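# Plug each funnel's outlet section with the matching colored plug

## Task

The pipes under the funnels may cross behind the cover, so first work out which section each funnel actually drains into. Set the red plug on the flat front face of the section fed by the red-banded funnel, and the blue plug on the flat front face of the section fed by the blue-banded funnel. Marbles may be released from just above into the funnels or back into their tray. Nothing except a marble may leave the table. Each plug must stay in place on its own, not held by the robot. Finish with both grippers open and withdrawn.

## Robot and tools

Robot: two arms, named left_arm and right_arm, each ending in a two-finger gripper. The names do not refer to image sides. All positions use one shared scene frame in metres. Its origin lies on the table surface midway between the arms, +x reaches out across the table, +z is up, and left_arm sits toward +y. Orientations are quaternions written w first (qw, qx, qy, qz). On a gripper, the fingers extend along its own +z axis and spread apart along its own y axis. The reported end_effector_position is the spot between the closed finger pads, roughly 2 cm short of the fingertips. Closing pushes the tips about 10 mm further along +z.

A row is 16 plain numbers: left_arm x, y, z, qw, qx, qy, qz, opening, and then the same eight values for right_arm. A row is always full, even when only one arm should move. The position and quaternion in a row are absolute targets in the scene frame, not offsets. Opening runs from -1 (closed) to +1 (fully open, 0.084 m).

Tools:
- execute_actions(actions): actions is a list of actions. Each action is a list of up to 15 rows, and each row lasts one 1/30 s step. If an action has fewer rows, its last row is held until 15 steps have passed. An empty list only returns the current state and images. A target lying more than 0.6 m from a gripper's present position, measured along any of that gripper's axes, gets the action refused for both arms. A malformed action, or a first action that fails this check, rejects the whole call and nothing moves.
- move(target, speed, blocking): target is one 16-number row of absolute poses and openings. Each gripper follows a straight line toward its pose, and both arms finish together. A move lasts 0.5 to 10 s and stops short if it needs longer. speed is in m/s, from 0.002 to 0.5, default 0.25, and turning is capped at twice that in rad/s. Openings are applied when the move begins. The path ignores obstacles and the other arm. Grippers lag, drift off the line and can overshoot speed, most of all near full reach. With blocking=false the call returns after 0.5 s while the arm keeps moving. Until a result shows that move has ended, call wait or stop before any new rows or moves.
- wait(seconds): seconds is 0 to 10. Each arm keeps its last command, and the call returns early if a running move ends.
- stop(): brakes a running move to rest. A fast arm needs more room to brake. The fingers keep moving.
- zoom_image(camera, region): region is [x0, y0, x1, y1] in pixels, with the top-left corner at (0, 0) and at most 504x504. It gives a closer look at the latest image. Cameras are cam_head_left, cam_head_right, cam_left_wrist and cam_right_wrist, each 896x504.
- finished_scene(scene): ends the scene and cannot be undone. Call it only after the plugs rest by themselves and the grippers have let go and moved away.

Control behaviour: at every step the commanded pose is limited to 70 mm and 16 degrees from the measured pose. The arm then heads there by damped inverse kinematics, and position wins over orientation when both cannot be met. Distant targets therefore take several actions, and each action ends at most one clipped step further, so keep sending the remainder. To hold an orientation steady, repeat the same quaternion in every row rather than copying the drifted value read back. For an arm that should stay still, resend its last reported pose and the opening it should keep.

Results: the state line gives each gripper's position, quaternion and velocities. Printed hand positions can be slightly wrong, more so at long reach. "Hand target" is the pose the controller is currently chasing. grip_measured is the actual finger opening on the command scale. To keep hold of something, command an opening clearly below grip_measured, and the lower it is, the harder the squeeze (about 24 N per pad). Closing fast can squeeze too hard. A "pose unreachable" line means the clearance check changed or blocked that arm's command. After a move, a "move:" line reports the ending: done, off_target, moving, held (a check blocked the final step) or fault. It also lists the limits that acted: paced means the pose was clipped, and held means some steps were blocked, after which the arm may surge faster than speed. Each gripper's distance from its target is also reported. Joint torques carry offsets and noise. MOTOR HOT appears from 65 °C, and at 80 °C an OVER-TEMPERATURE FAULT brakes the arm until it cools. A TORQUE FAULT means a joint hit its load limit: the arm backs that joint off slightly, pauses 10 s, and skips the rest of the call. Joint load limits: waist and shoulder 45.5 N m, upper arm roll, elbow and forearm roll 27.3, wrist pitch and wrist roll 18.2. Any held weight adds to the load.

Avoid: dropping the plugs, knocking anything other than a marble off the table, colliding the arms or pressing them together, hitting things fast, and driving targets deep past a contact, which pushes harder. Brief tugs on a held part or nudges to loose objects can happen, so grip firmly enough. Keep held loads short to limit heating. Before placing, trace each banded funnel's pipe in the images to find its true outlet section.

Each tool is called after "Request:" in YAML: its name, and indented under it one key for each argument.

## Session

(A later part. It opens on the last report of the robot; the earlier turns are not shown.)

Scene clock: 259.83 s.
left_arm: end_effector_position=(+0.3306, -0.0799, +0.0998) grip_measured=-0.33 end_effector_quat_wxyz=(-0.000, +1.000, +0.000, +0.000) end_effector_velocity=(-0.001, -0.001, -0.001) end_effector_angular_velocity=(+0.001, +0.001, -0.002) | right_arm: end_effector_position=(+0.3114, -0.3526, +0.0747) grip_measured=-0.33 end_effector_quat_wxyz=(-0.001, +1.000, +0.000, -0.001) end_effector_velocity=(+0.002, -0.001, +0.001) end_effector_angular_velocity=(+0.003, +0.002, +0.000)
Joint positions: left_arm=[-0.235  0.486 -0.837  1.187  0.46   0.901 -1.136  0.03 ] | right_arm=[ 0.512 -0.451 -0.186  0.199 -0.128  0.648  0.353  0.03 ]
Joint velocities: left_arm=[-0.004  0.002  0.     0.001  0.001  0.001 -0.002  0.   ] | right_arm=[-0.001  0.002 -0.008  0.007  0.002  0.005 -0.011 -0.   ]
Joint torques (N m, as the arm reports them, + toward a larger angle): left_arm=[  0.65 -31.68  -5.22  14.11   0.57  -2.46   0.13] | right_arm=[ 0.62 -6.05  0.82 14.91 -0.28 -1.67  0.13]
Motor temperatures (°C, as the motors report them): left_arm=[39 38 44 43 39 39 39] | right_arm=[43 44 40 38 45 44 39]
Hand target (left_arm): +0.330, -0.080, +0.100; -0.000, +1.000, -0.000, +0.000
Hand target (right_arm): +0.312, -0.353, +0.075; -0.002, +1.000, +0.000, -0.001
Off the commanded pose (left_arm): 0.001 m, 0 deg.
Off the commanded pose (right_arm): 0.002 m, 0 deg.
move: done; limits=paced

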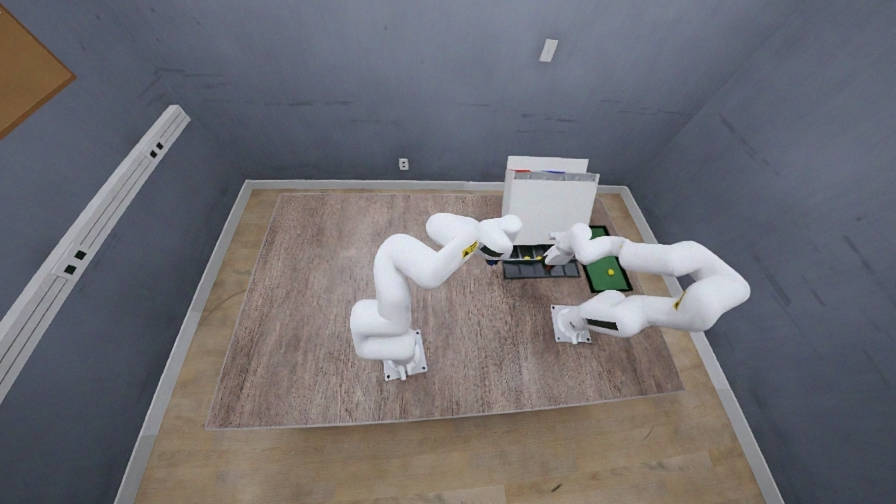

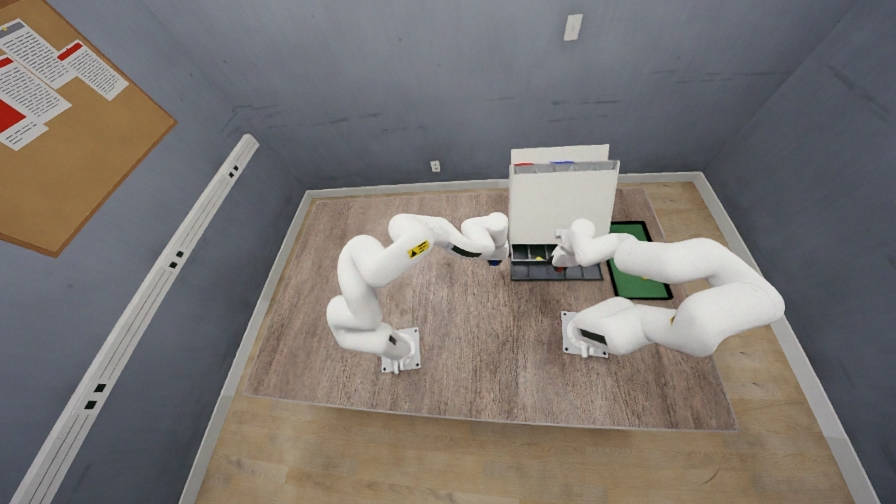

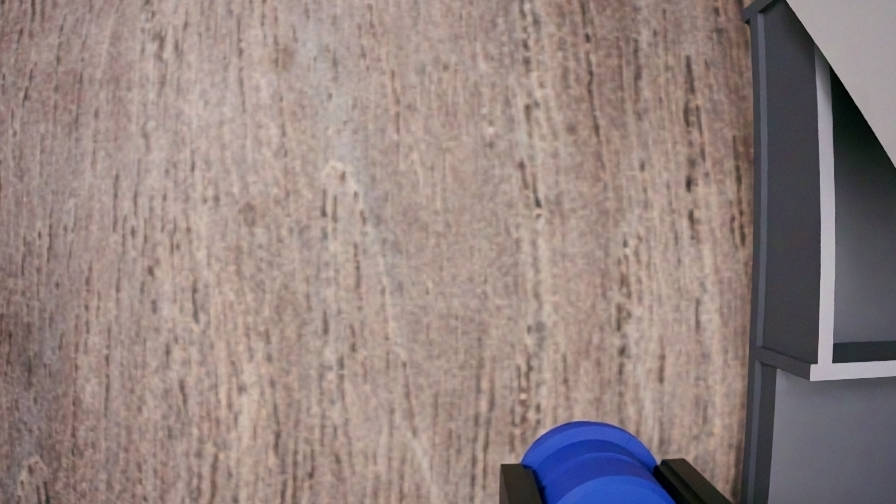

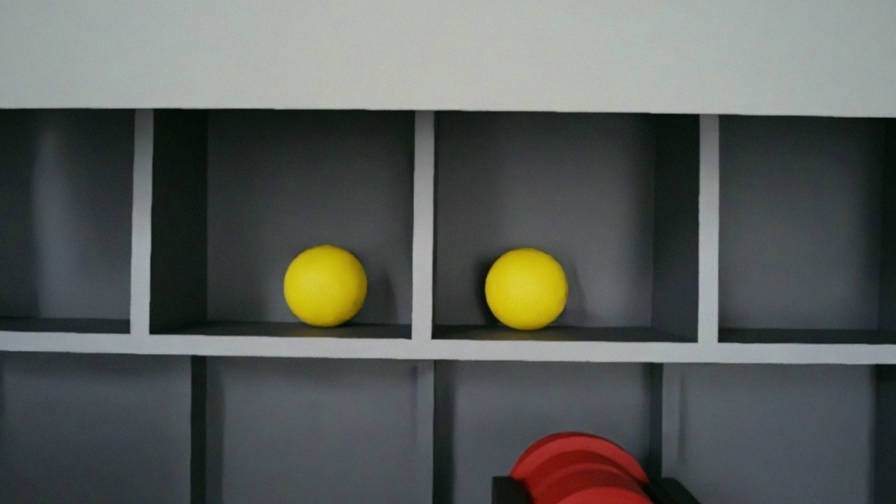

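Request:
move:
  target: [0.33,-0.08,0.10,0,1,0,0,-0.8, 0.312,-0.351,0.038,0,1,0,0,-0.8]
  speed: 0.08

Request:
execute_actions:
  actions:
    - [[0.33,-0.08,0.10,0,1,0,0,-0.8, 0.312,-0.351,0.038,0,1,0,0,-0.3],[0.33,-0.08,0.10,0,1,0,0,-0.8, 0.312,-0.351,0.038,0,1,0,0,-0.2],[0.33,-0.08,0.10,0,1,0,0,-0.8, 0.312,-0.351,0.038,0,1,0,0,0.05],[0.33,-0.08,0.10,0,1,0,0,-0.8, 0.312,-0.351,0.038,0,1,0,0,0.05],[0.33,-0.08,0.10,0,1,0,0,-0.8, 0.312,-0.351,0.038,0,1,0,0,0.05],[0.33,-0.08,0.10,0,1,0,0,-0.8, 0.312,-0.351,0.038,0,1,0,0,0.05],[0.33,-0.08,0.10,0,1,0,0,-0.8, 0.312,-0.351,0.038,0,1,0,0,0.05],[0.33,-0.08,0.10,0,1,0,0,-0.8, 0.312,-0.351,0.045,0,1,0,0,0.05],[0.33,-0.08,0.10,0,1,0,0,-0.8, 0.312,-0.351,0.053,0,1,0,0,0.05],[0.33,-0.08,0.10,0,1,0,0,-0.8, 0.312,-0.351,0.061,0,1,0,0,0.05],[0.33,-0.08,0.10,0,1,0,0,-0.8, 0.312,-0.351,0.07,0,1,0,0,0.05],[0.33,-0.08,0.10,0,1,0,0,-0.8, 0.312,-0.351,0.08,0,1,0,0,0.05],[0.33,-0.08,0.10,0,1,0,0,-0.8, 0.312,-0.351,0.09,0,1,0,0,0.05],[0.33,-0.08,0.10,0,1,0,0,-0.8, 0.312,-0.351,0.10,0,1,0,0,0.05]]
    - [[0.33,-0.08,0.10,0,1,0,0,-0.8, 0.312,-0.351,0.10,0,1,0,0,0.05]]

Request:
move:
  target: [0.315,-0.275,0.08,0,1,0,0,-0.8, 0.30,-0.64,0.16,0,1,0,0,0.05]
  speed: 0.3

Scene clock: 278.07 s.
left_arm: end_effector_position=(+0.3300, -0.0800, +0.1000) grip_measured=-0.33 end_effector_quat_wxyz=(+0.000, +1.000, -0.000, +0.000) end_effector_velocity=(-0.001, +0.000, -0.000) end_effector_angular_velocity=(+0.002, +0.000, -0.002) | right_arm: end_effector_position=(+0.3121, -0.3511, +0.0389) grip_measured=-0.33 end_effector_quat_wxyz=(-0.000, +1.000, -0.000, +0.000) end_effector_velocity=(+0.002, +0.000, -0.002) end_effector_angular_velocity=(+0.001, -0.002, -0.001)
Joint positions: left_arm=[-0.234  0.485 -0.838  1.186  0.458  0.9   -1.135  0.03 ] | right_arm=[ 0.523 -0.289 -0.195  0.175 -0.125  0.462  0.355  0.03 ]
Joint velocities: left_arm=[-0.001 -0.     0.    -0.001  0.001  0.001  0.001 -0.   ] | right_arm=[ 0.003  0.013 -0.003  0.003  0.003 -0.012 -0.002  0.   ]
Joint torques (N m, as the arm reports them, + toward a larger angle): left_arm=[  0.   -31.67  -4.96  14.28   0.44  -2.48   0.13] | right_arm=[ 1.34 -4.54  0.53 11.97 -0.13 -3.49  0.08]
Motor temperatures (°C, as the motors report them): left_arm=[39 38 44 43 39 39 39] | right_arm=[43 44 40 38 45 44 39]
Hand target (left_arm): +0.330, -0.080, +0.100; +0.000, +1.000, -0.000, +0.000
Hand target (right_arm): +0.312, -0.351, +0.038; +0.000, +1.000, -0.000, +0.000
Off the commanded pose (left_arm): 0.000 m, 0 deg.
Off the commanded pose (right_arm): 0.001 m, 0 deg.
move: done

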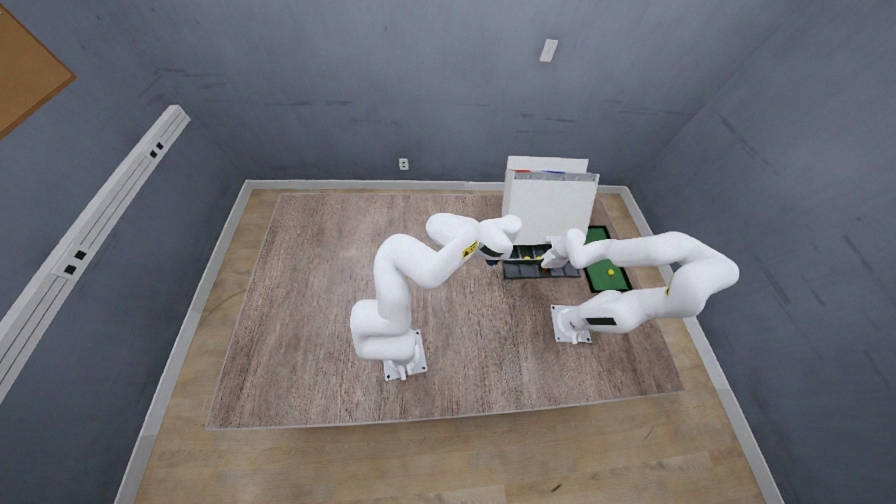

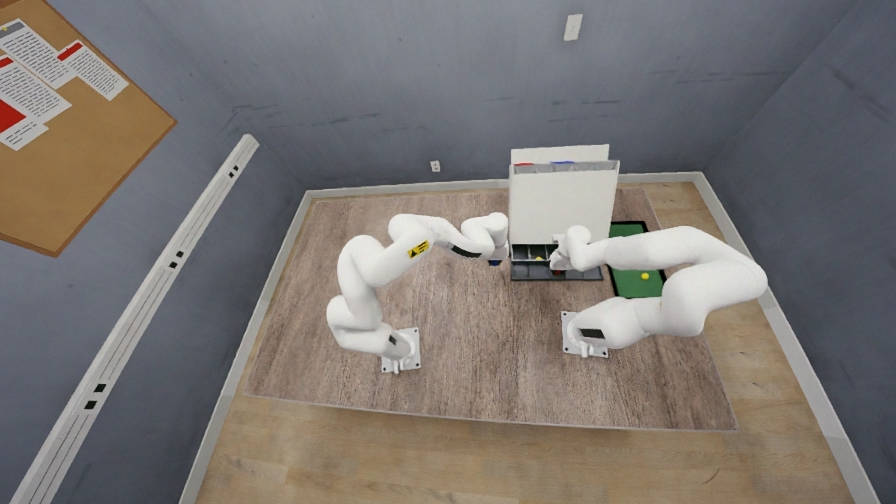

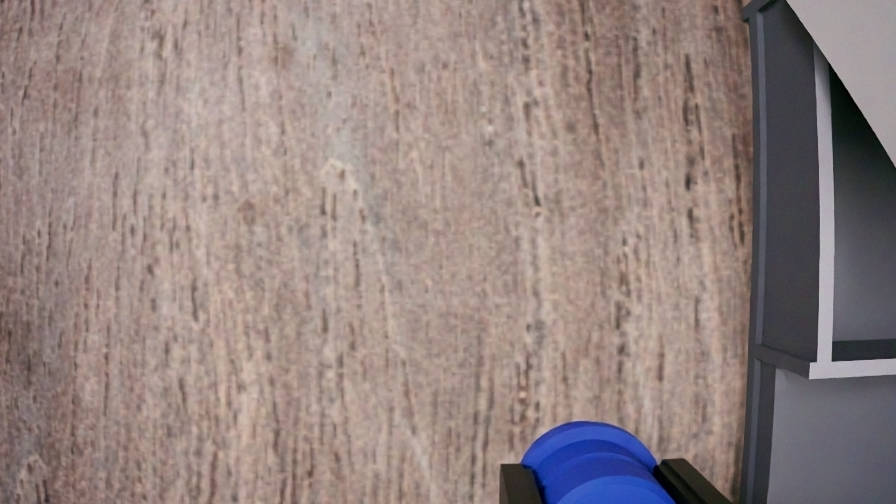

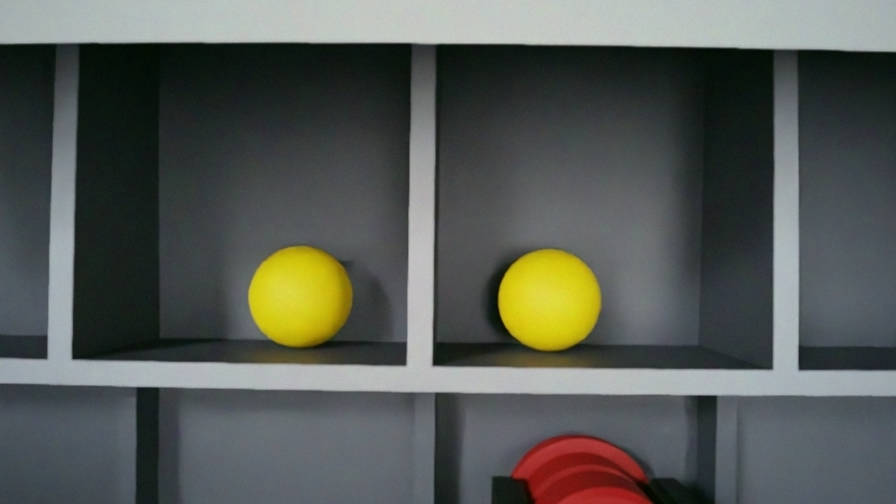

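Scene clock: 279.07 s.
left_arm: end_effector_position=(+0.3300, -0.0800, +0.1000) grip_measured=-0.33 end_effector_quat_wxyz=(-0.000, +1.000, +0.000, -0.000) end_effector_velocity=(+0.001, +0.000, +0.000) end_effector_angular_velocity=(+0.000, -0.000, +0.001) | right_arm: end_effector_position=(+0.3125, -0.3508, +0.0986) grip_measured=+0.04 end_effector_quat_wxyz=(+0.000, +1.000, +0.000, -0.000) end_effector_velocity=(-0.005, -0.001, +0.010) end_effector_angular_velocity=(-0.002, +0.006, +0.001)
Joint positions: left_arm=[-0.234  0.485 -0.838  1.186  0.458  0.9   -1.135  0.03 ] | right_arm=[ 0.514 -0.529 -0.173  0.231 -0.126  0.758  0.363  0.046]
Joint velocities: left_arm=[ 0.002  0.    -0.001  0.001  0.001  0.001 -0.     0.   ] | right_arm=[-0.003 -0.052  0.005  0.004  0.001  0.062  0.001 -0.   ]
Joint torques (N m, as the arm reports them, + toward a larger angle): left_arm=[  0.53 -31.39  -5.23  14.13   0.32  -2.26  -0.05] | right_arm=[ 1.01 -5.56  0.91 14.92 -0.35 -1.58 -0.01]
Motor temperatures (°C, as the motors report them): left_arm=[39 38 44 43 39 39 39] | right_arm=[43 44 40 38 45 44 39]
Hand target (left_arm): +0.330, -0.080, +0.100; +0.000, +1.000, +0.000, -0.000
Hand target (right_arm): +0.312, -0.351, +0.100; -0.000, +1.000, +0.000, -0.000
Off the commanded pose (left_arm): 0.000 m, 0 deg.
Off the commanded pose (right_arm): 0.002 m, 0 deg.

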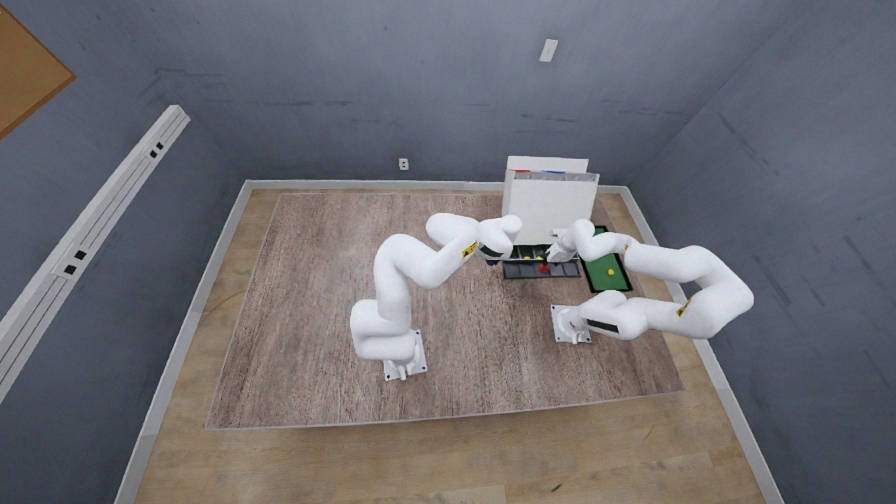

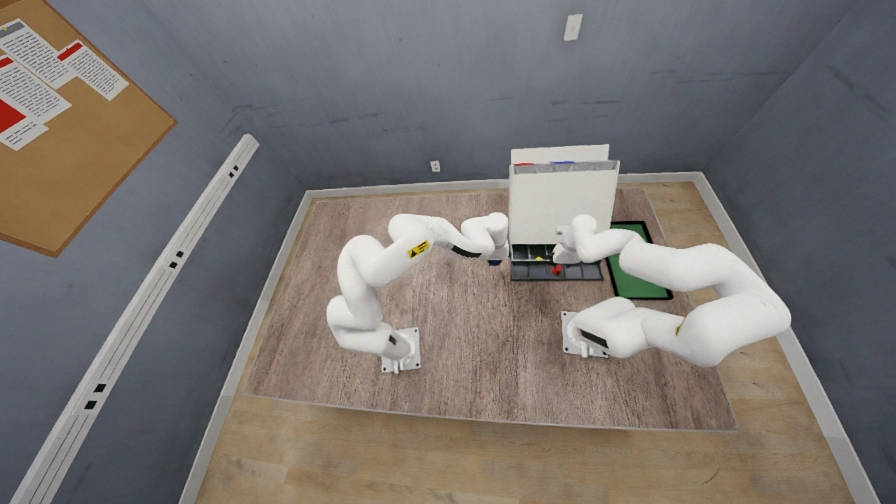

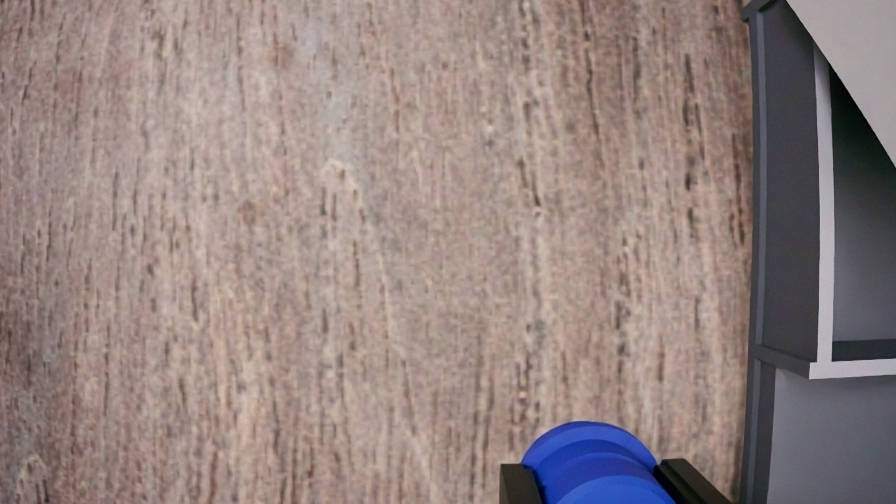

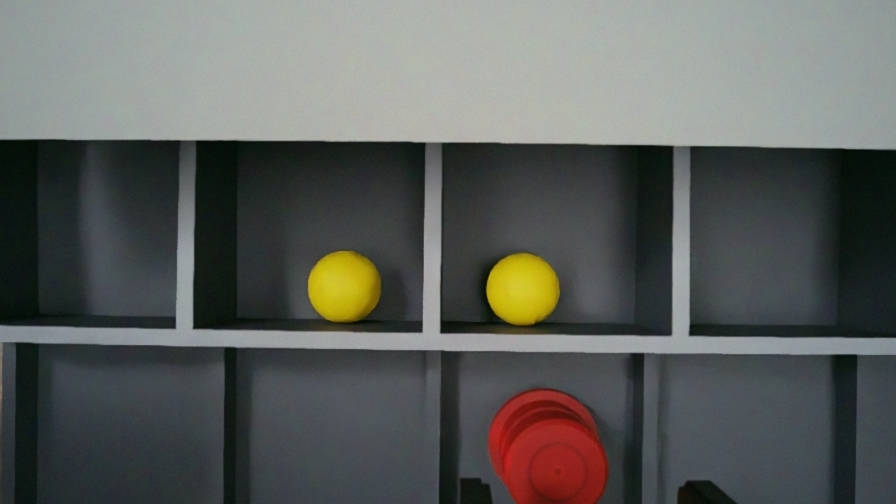

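Scene clock: 280.80 s.
left_arm: end_effector_position=(+0.3160, -0.2747, +0.0794) grip_measured=-0.33 end_effector_quat_wxyz=(-0.000, +1.000, -0.000, +0.001) end_effector_velocity=(+0.001, -0.002, -0.001) end_effector_angular_velocity=(+0.011, +0.006, -0.001) | right_arm: end_effector_position=(+0.3007, -0.6385, +0.1599) grip_measured=+0.04 end_effector_quat_wxyz=(-0.002, +1.000, +0.000, +0.000) end_effector_velocity=(+0.001, -0.002, +0.001) end_effector_angular_velocity=(+0.003, -0.001, -0.001)
Joint positions: left_arm=[-0.807  1.003 -0.714  2.012  0.632  1.216 -1.318  0.03 ] | right_arm=[ 0.09  -0.53  -0.697  0.528 -0.394  0.99  -0.404  0.046]
Joint velocities: left_arm=[-0.017  0.019  0.005  0.041 -0.003  0.028  0.01  -0.   ] | right_arm=[ 0.003  0.007 -0.007  0.008  0.005  0.    -0.007 -0.   ]
Joint torques (N m, as the arm reports them, + toward a larger angle): left_arm=[  0.51 -51.32  -6.59  13.69   0.28  -2.56   0.11] | right_arm=[ 0.58 -3.98  5.12 15.38 -0.06 -1.56 -0.13]
Motor temperatures (°C, as the motors report them): left_arm=[39 38 44 43 39 39 39] | right_arm=[43 44 40 38 45 44 39]
Hand target (left_arm): +0.316, -0.275, +0.079; -0.001, +1.000, -0.000, +0.001
Hand target (right_arm): +0.301, -0.639, +0.160; -0.002, +1.000, +0.000, +0.000
Off the commanded pose (left_arm): 0.001 m, 0 deg.
Off the commanded pose (right_arm): 0.002 m, 0 deg.
move: done

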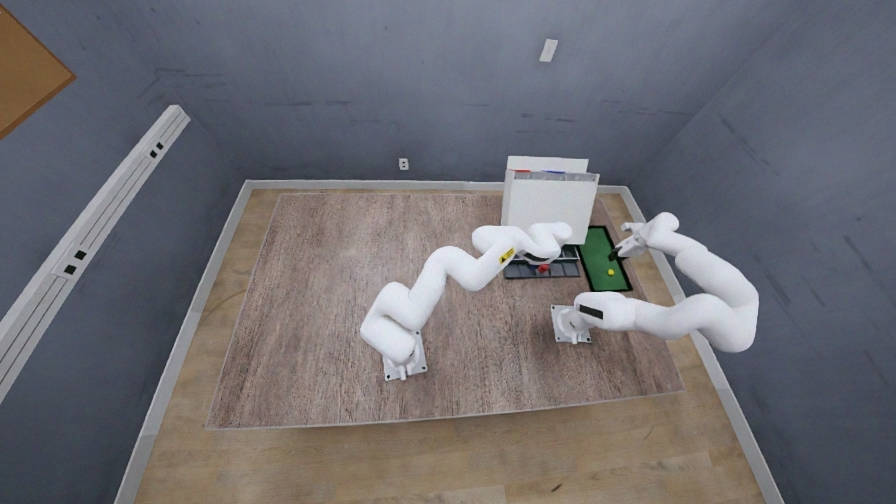

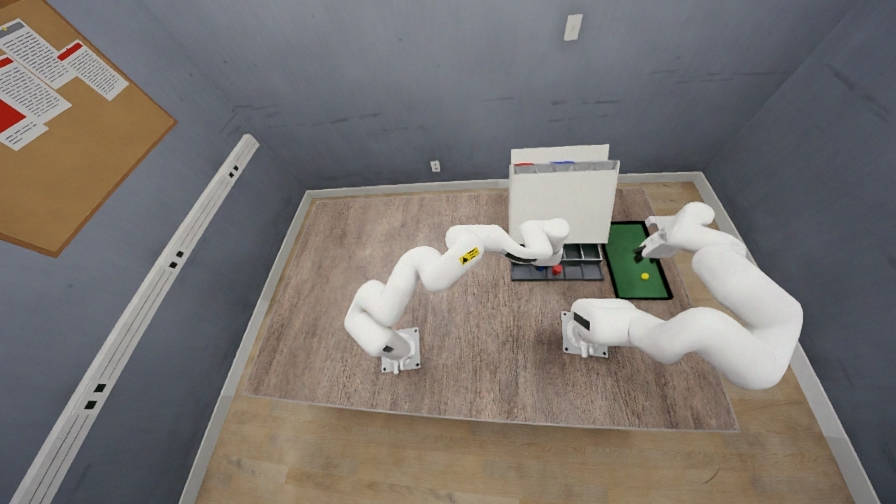

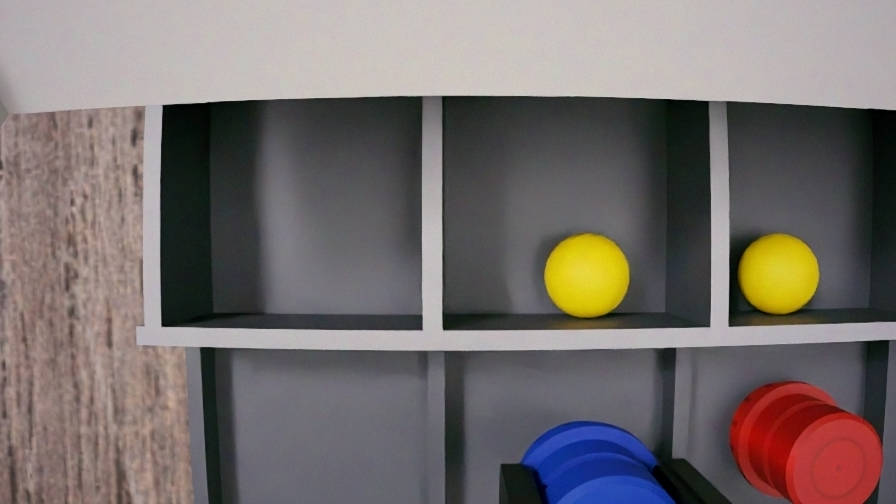

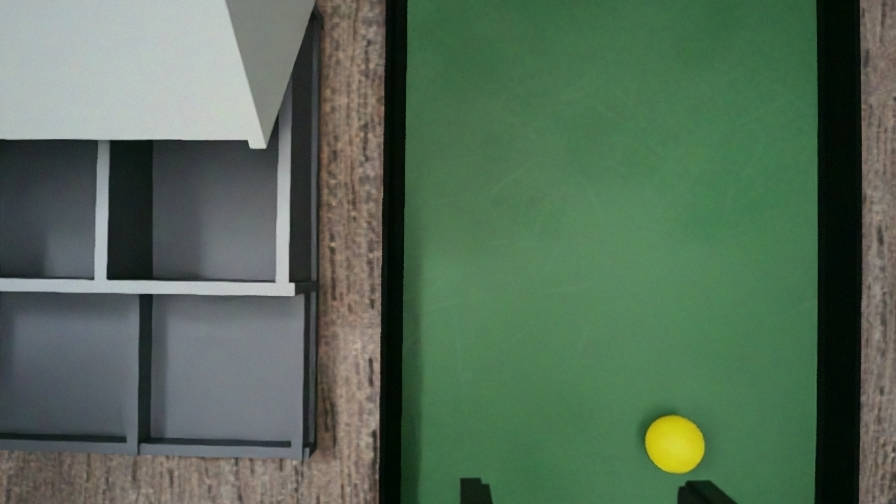

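Floor is ~6 mm thick; lower to 0.040.

Request:
move:
  target: [0.315,-0.274,0.0405,0,1,0,0,-0.8, 0.30,-0.64,0.16,0,1,0,0,0.05]
  speed: 0.08

Request:
execute_actions:
  actions:
    - [[0.315,-0.274,0.0405,0,1,0,0,-0.3, 0.30,-0.64,0.16,0,1,0,0,0.05],[0.315,-0.274,0.0405,0,1,0,0,-0.2, 0.30,-0.64,0.16,0,1,0,0,0.05],[0.315,-0.274,0.0405,0,1,0,0,0.05, 0.30,-0.64,0.16,0,1,0,0,0.05],[0.315,-0.274,0.0405,0,1,0,0,0.05, 0.30,-0.64,0.16,0,1,0,0,0.05],[0.315,-0.274,0.0405,0,1,0,0,0.05, 0.30,-0.64,0.16,0,1,0,0,0.05],[0.315,-0.274,0.0405,0,1,0,0,0.05, 0.30,-0.64,0.16,0,1,0,0,0.05],[0.315,-0.274,0.0405,0,1,0,0,0.05, 0.30,-0.64,0.16,0,1,0,0,0.05],[0.315,-0.274,0.047,0,1,0,0,0.05, 0.30,-0.64,0.16,0,1,0,0,0.05],[0.315,-0.274,0.055,0,1,0,0,0.05, 0.30,-0.64,0.16,0,1,0,0,0.05],[0.315,-0.274,0.063,0,1,0,0,0.05, 0.30,-0.64,0.16,0,1,0,0,0.05],[0.315,-0.274,0.072,0,1,0,0,0.05, 0.30,-0.64,0.16,0,1,0,0,0.05],[0.315,-0.274,0.08,0,1,0,0,0.05, 0.30,-0.64,0.16,0,1,0,0,0.05],[0.315,-0.274,0.09,0,1,0,0,0.05, 0.30,-0.64,0.16,0,1,0,0,0.05],[0.315,-0.274,0.10,0,1,0,0,0.05, 0.30,-0.64,0.16,0,1,0,0,0.05]]
    - [[0.315,-0.274,0.10,0,1,0,0,0.05, 0.30,-0.64,0.16,0,1,0,0,0.05]]

Request:
move:
  target: [0.25,-0.03,0.18,0,1,0,0,0.05, 0.30,-0.64,0.16,0,1,0,0,0.05]
  speed: 0.4

Scene clock: 301.07 s.
left_arm: end_effector_position=(+0.3150, -0.2741, +0.0413) grip_measured=-0.33 end_effector_quat_wxyz=(+0.000, +1.000, -0.000, +0.000) end_effector_velocity=(+0.001, +0.000, -0.003) end_effector_angular_velocity=(-0.001, -0.002, -0.001) | right_arm: end_effector_position=(+0.3000, -0.6400, +0.1600) grip_measured=+0.04 end_effector_quat_wxyz=(-0.000, +1.000, -0.000, +0.000) end_effector_velocity=(-0.000, -0.000, -0.000) end_effector_angular_velocity=(-0.000, +0.000, +0.000)
Joint positions: left_arm=[-0.806  1.05  -0.695  1.982  0.656  1.146 -1.333  0.03 ] | right_arm=[ 0.087 -0.53  -0.696  0.528 -0.399  0.989 -0.403  0.046]
Joint velocities: left_arm=[ 0.     0.004  0.002 -0.     0.003 -0.006  0.001  0.   ] | right_arm=[-0.001 -0.     0.    -0.    -0.     0.    -0.001  0.   ]
Joint torques (N m, as the arm reports them, + toward a larger angle): left_arm=[  0.49 -50.82  -6.98  13.32   0.47  -2.07   0.1 ] | right_arm=[ 1.09 -4.27  4.8  16.22 -0.3  -1.74 -0.15]
Motor temperatures (°C, as the motors report them): left_arm=[39 38 45 43 39 39 39] | right_arm=[43 44 40 38 45 44 39]
Hand target (left_arm): +0.315, -0.274, +0.041; +0.000, +1.000, -0.000, -0.000
Hand target (right_arm): +0.300, -0.640, +0.160; -0.000, +1.000, -0.000, +0.000
Off the commanded pose (left_arm): 0.001 m, 0 deg.
Off the commanded pose (right_arm): 0.000 m, 0 deg.
move: done

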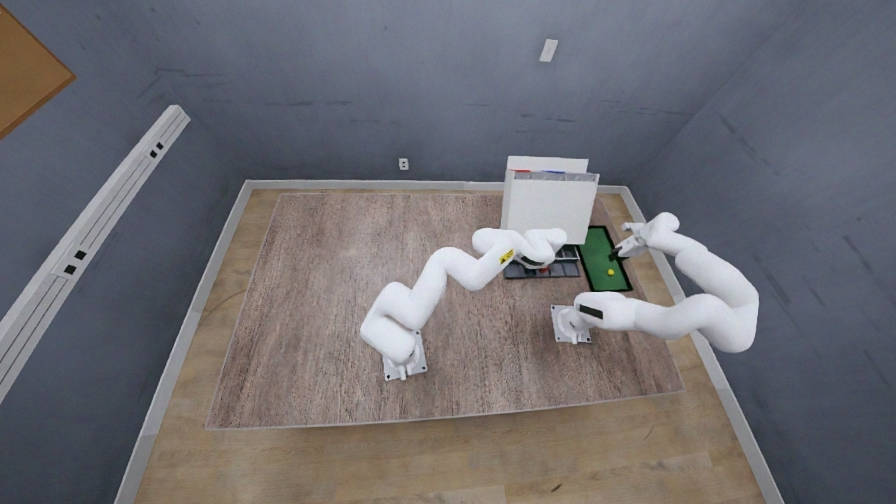

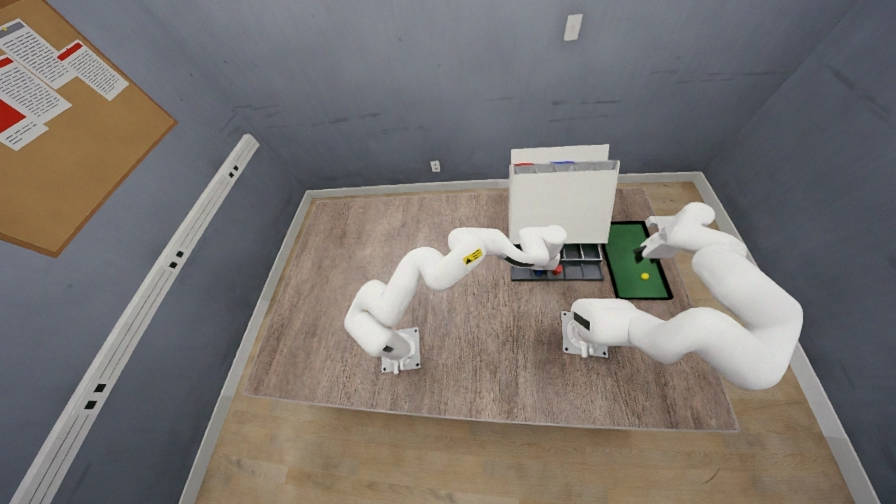

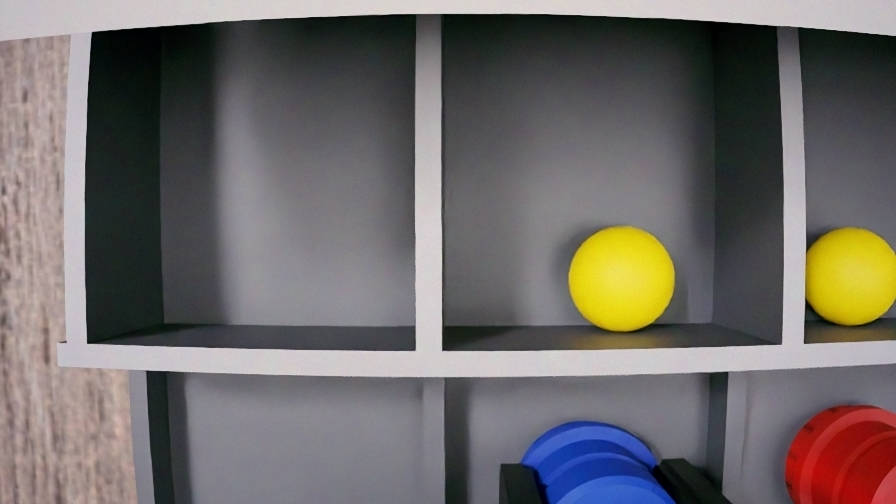

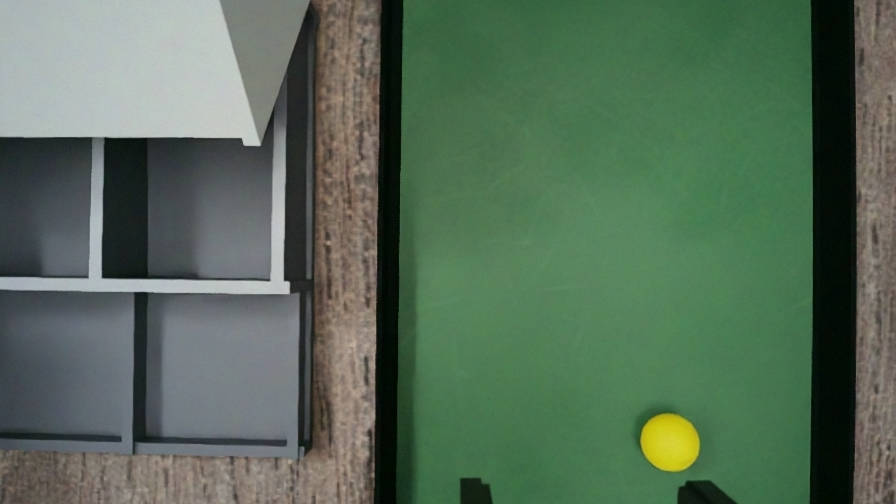

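Scene clock: 302.07 s.
left_arm: end_effector_position=(+0.3150, -0.2739, +0.0992) grip_measured=+0.04 end_effector_quat_wxyz=(-0.000, +1.000, +0.000, -0.000) end_effector_velocity=(+0.000, -0.003, +0.008) end_effector_angular_velocity=(-0.009, -0.005, -0.001) | right_arm: end_effector_position=(+0.3000, -0.6400, +0.1600) grip_measured=+0.04 end_effector_quat_wxyz=(-0.000, +1.000, +0.000, -0.000) end_effector_velocity=(+0.000, +0.000, +0.000) end_effector_angular_velocity=(-0.000, -0.001, -0.001)
Joint positions: left_arm=[-0.806  0.978 -0.724  2.025  0.617  1.253 -1.311  0.046] | right_arm=[ 0.087 -0.53  -0.696  0.528 -0.399  0.989 -0.403  0.046]
Joint velocities: left_arm=[-0.002 -0.008 -0.004  0.007 -0.001  0.005  0.001 -0.   ] | right_arm=[ 0.    -0.001 -0.     0.     0.    -0.     0.001  0.   ]
Joint torques (N m, as the arm reports them, + toward a larger angle): left_arm=[  0.59 -49.92  -6.48  13.47   0.17  -2.67  -0.03] | right_arm=[ 0.94 -3.73  4.84 15.53 -0.07 -1.53 -0.1 ]
Motor temperatures (°C, as the motors report them): left_arm=[39 38 45 43 39 39 39] | right_arm=[43 44 40 38 45 44 39]
Hand target (left_arm): +0.315, -0.274, +0.100; +0.000, +1.000, +0.000, +0.000
Hand target (right_arm): +0.300, -0.640, +0.160; -0.000, +1.000, -0.000, +0.000
Off the commanded pose (left_arm): 0.001 m, 0 deg.
Off the commanded pose (right_arm): 0.000 m, 0 deg.

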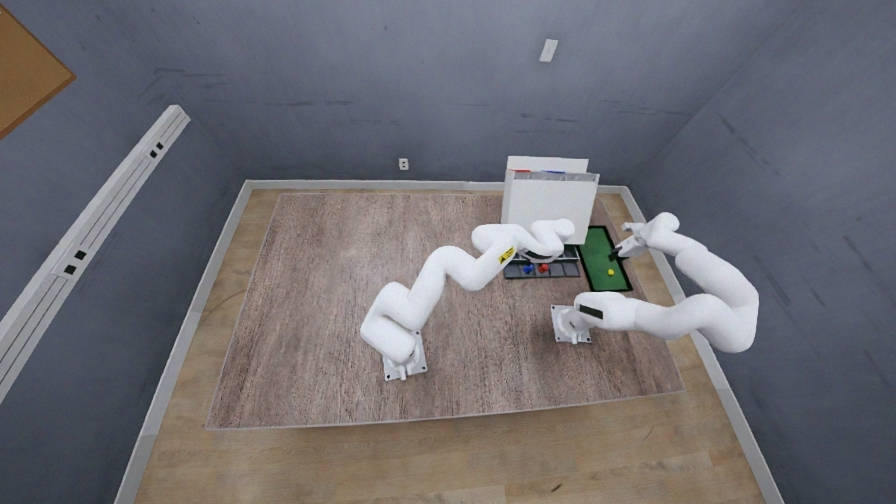

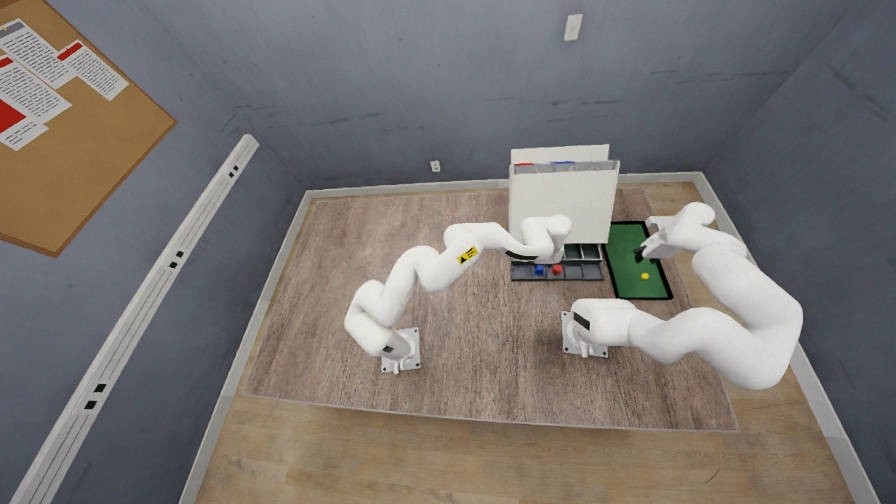

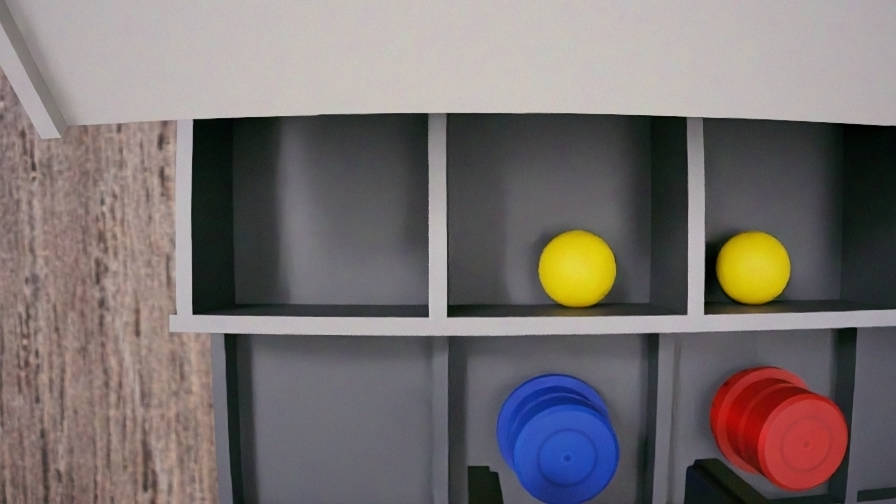

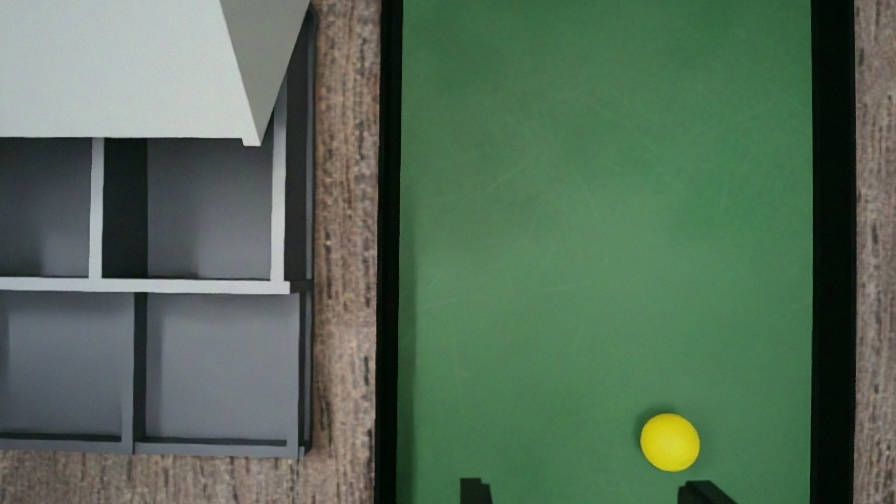

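Scene clock: 303.93 s.
left_arm: end_effector_position=(+0.2492, -0.0304, +0.1811) grip_measured=+0.04 end_effector_quat_wxyz=(+0.001, +1.000, +0.001, -0.001) end_effector_velocity=(-0.001, +0.000, +0.001) end_effector_angular_velocity=(-0.015, -0.001, -0.004) | right_arm: end_effector_position=(+0.3000, -0.6400, +0.1600) grip_measured=+0.04 end_effector_quat_wxyz=(+0.000, +1.000, +0.000, +0.000) end_effector_velocity=(-0.000, -0.000, -0.000) end_effector_angular_velocity=(+0.001, +0.001, +0.000)
Joint positions: left_arm=[-0.119 -0.098 -0.913  0.91  -0.098  0.974 -0.804  0.046] | right_arm=[ 0.087 -0.53  -0.696  0.528 -0.399  0.989 -0.403  0.046]
Joint velocities: left_arm=[-0.004 -0.019  0.009 -0.013 -0.029 -0.011  0.026 -0.   ] | right_arm=[-0.001  0.    -0.    -0.     0.     0.001 -0.001  0.   ]
Joint torques (N m, as the arm reports them, + toward a larger angle): left_arm=[ -0.31 -14.39   0.83  15.44   0.64  -2.33   0.17] | right_arm=[ 1.05 -3.9   4.91 15.49  0.01 -1.43  0.09]
Motor temperatures (°C, as the motors report them): left_arm=[39 38 45 43 39 39 39] | right_arm=[43 44 40 38 45 44 39]
Hand target (left_arm): +0.249, -0.030, +0.181; +0.002, +1.000, +0.001, -0.001
Hand target (right_arm): +0.300, -0.640, +0.160; -0.000, +1.000, +0.000, +0.000
Off the commanded pose (left_arm): 0.001 m, 0 deg.
Off the commanded pose (right_arm): 0.000 m, 0 deg.
move: done; limits=paced

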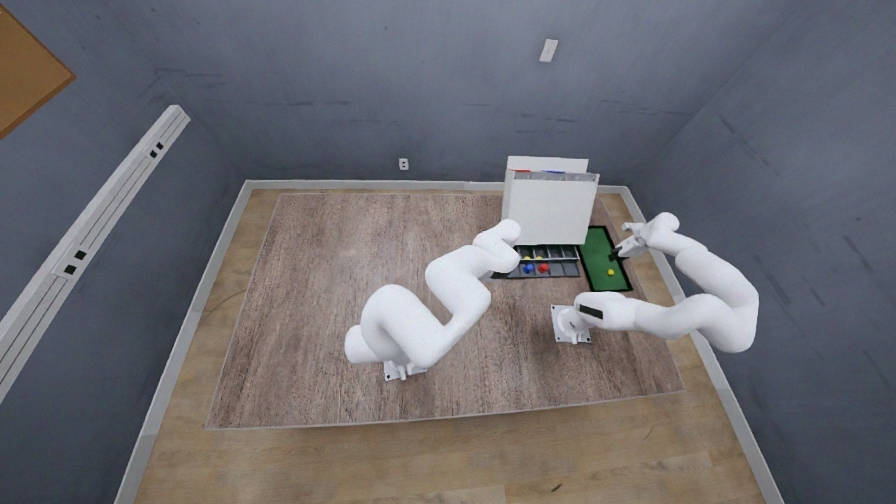

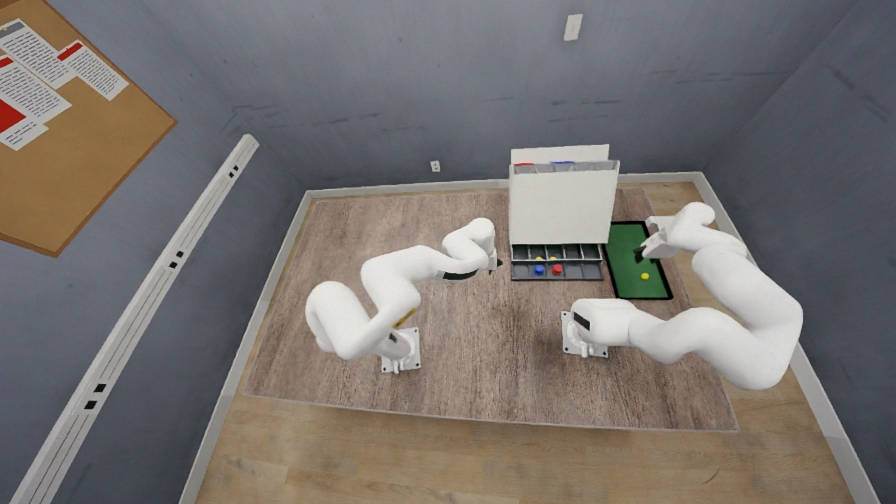

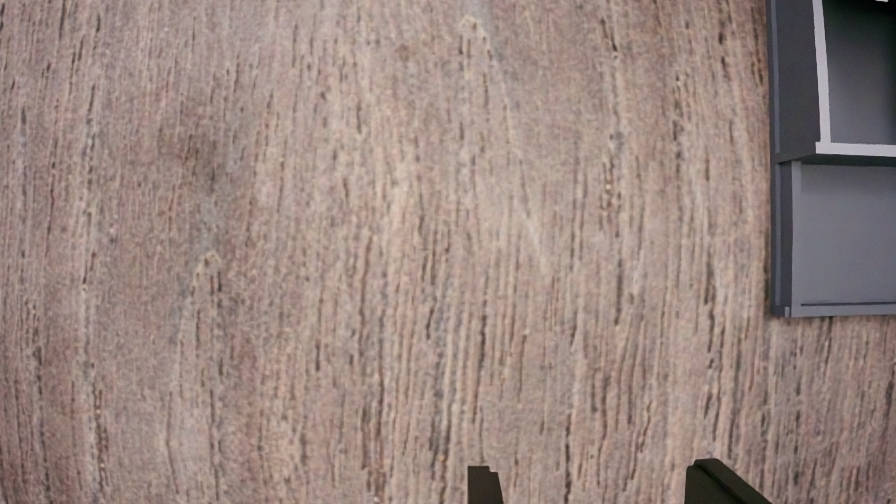

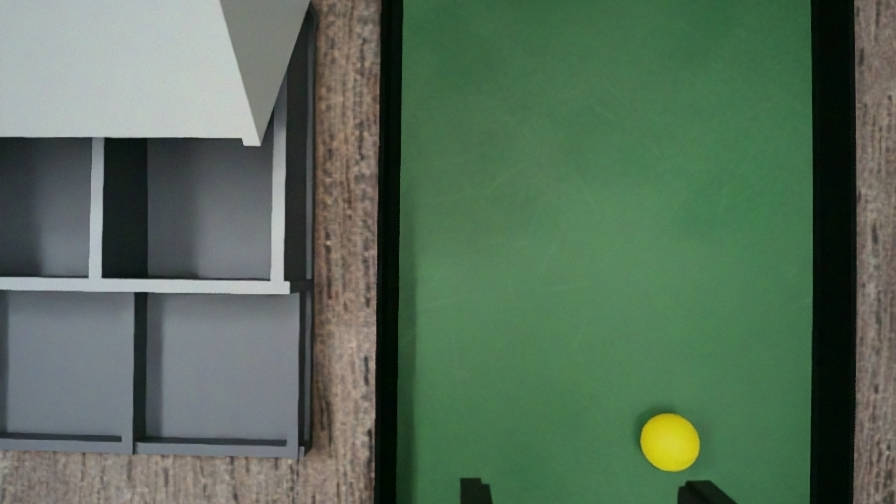

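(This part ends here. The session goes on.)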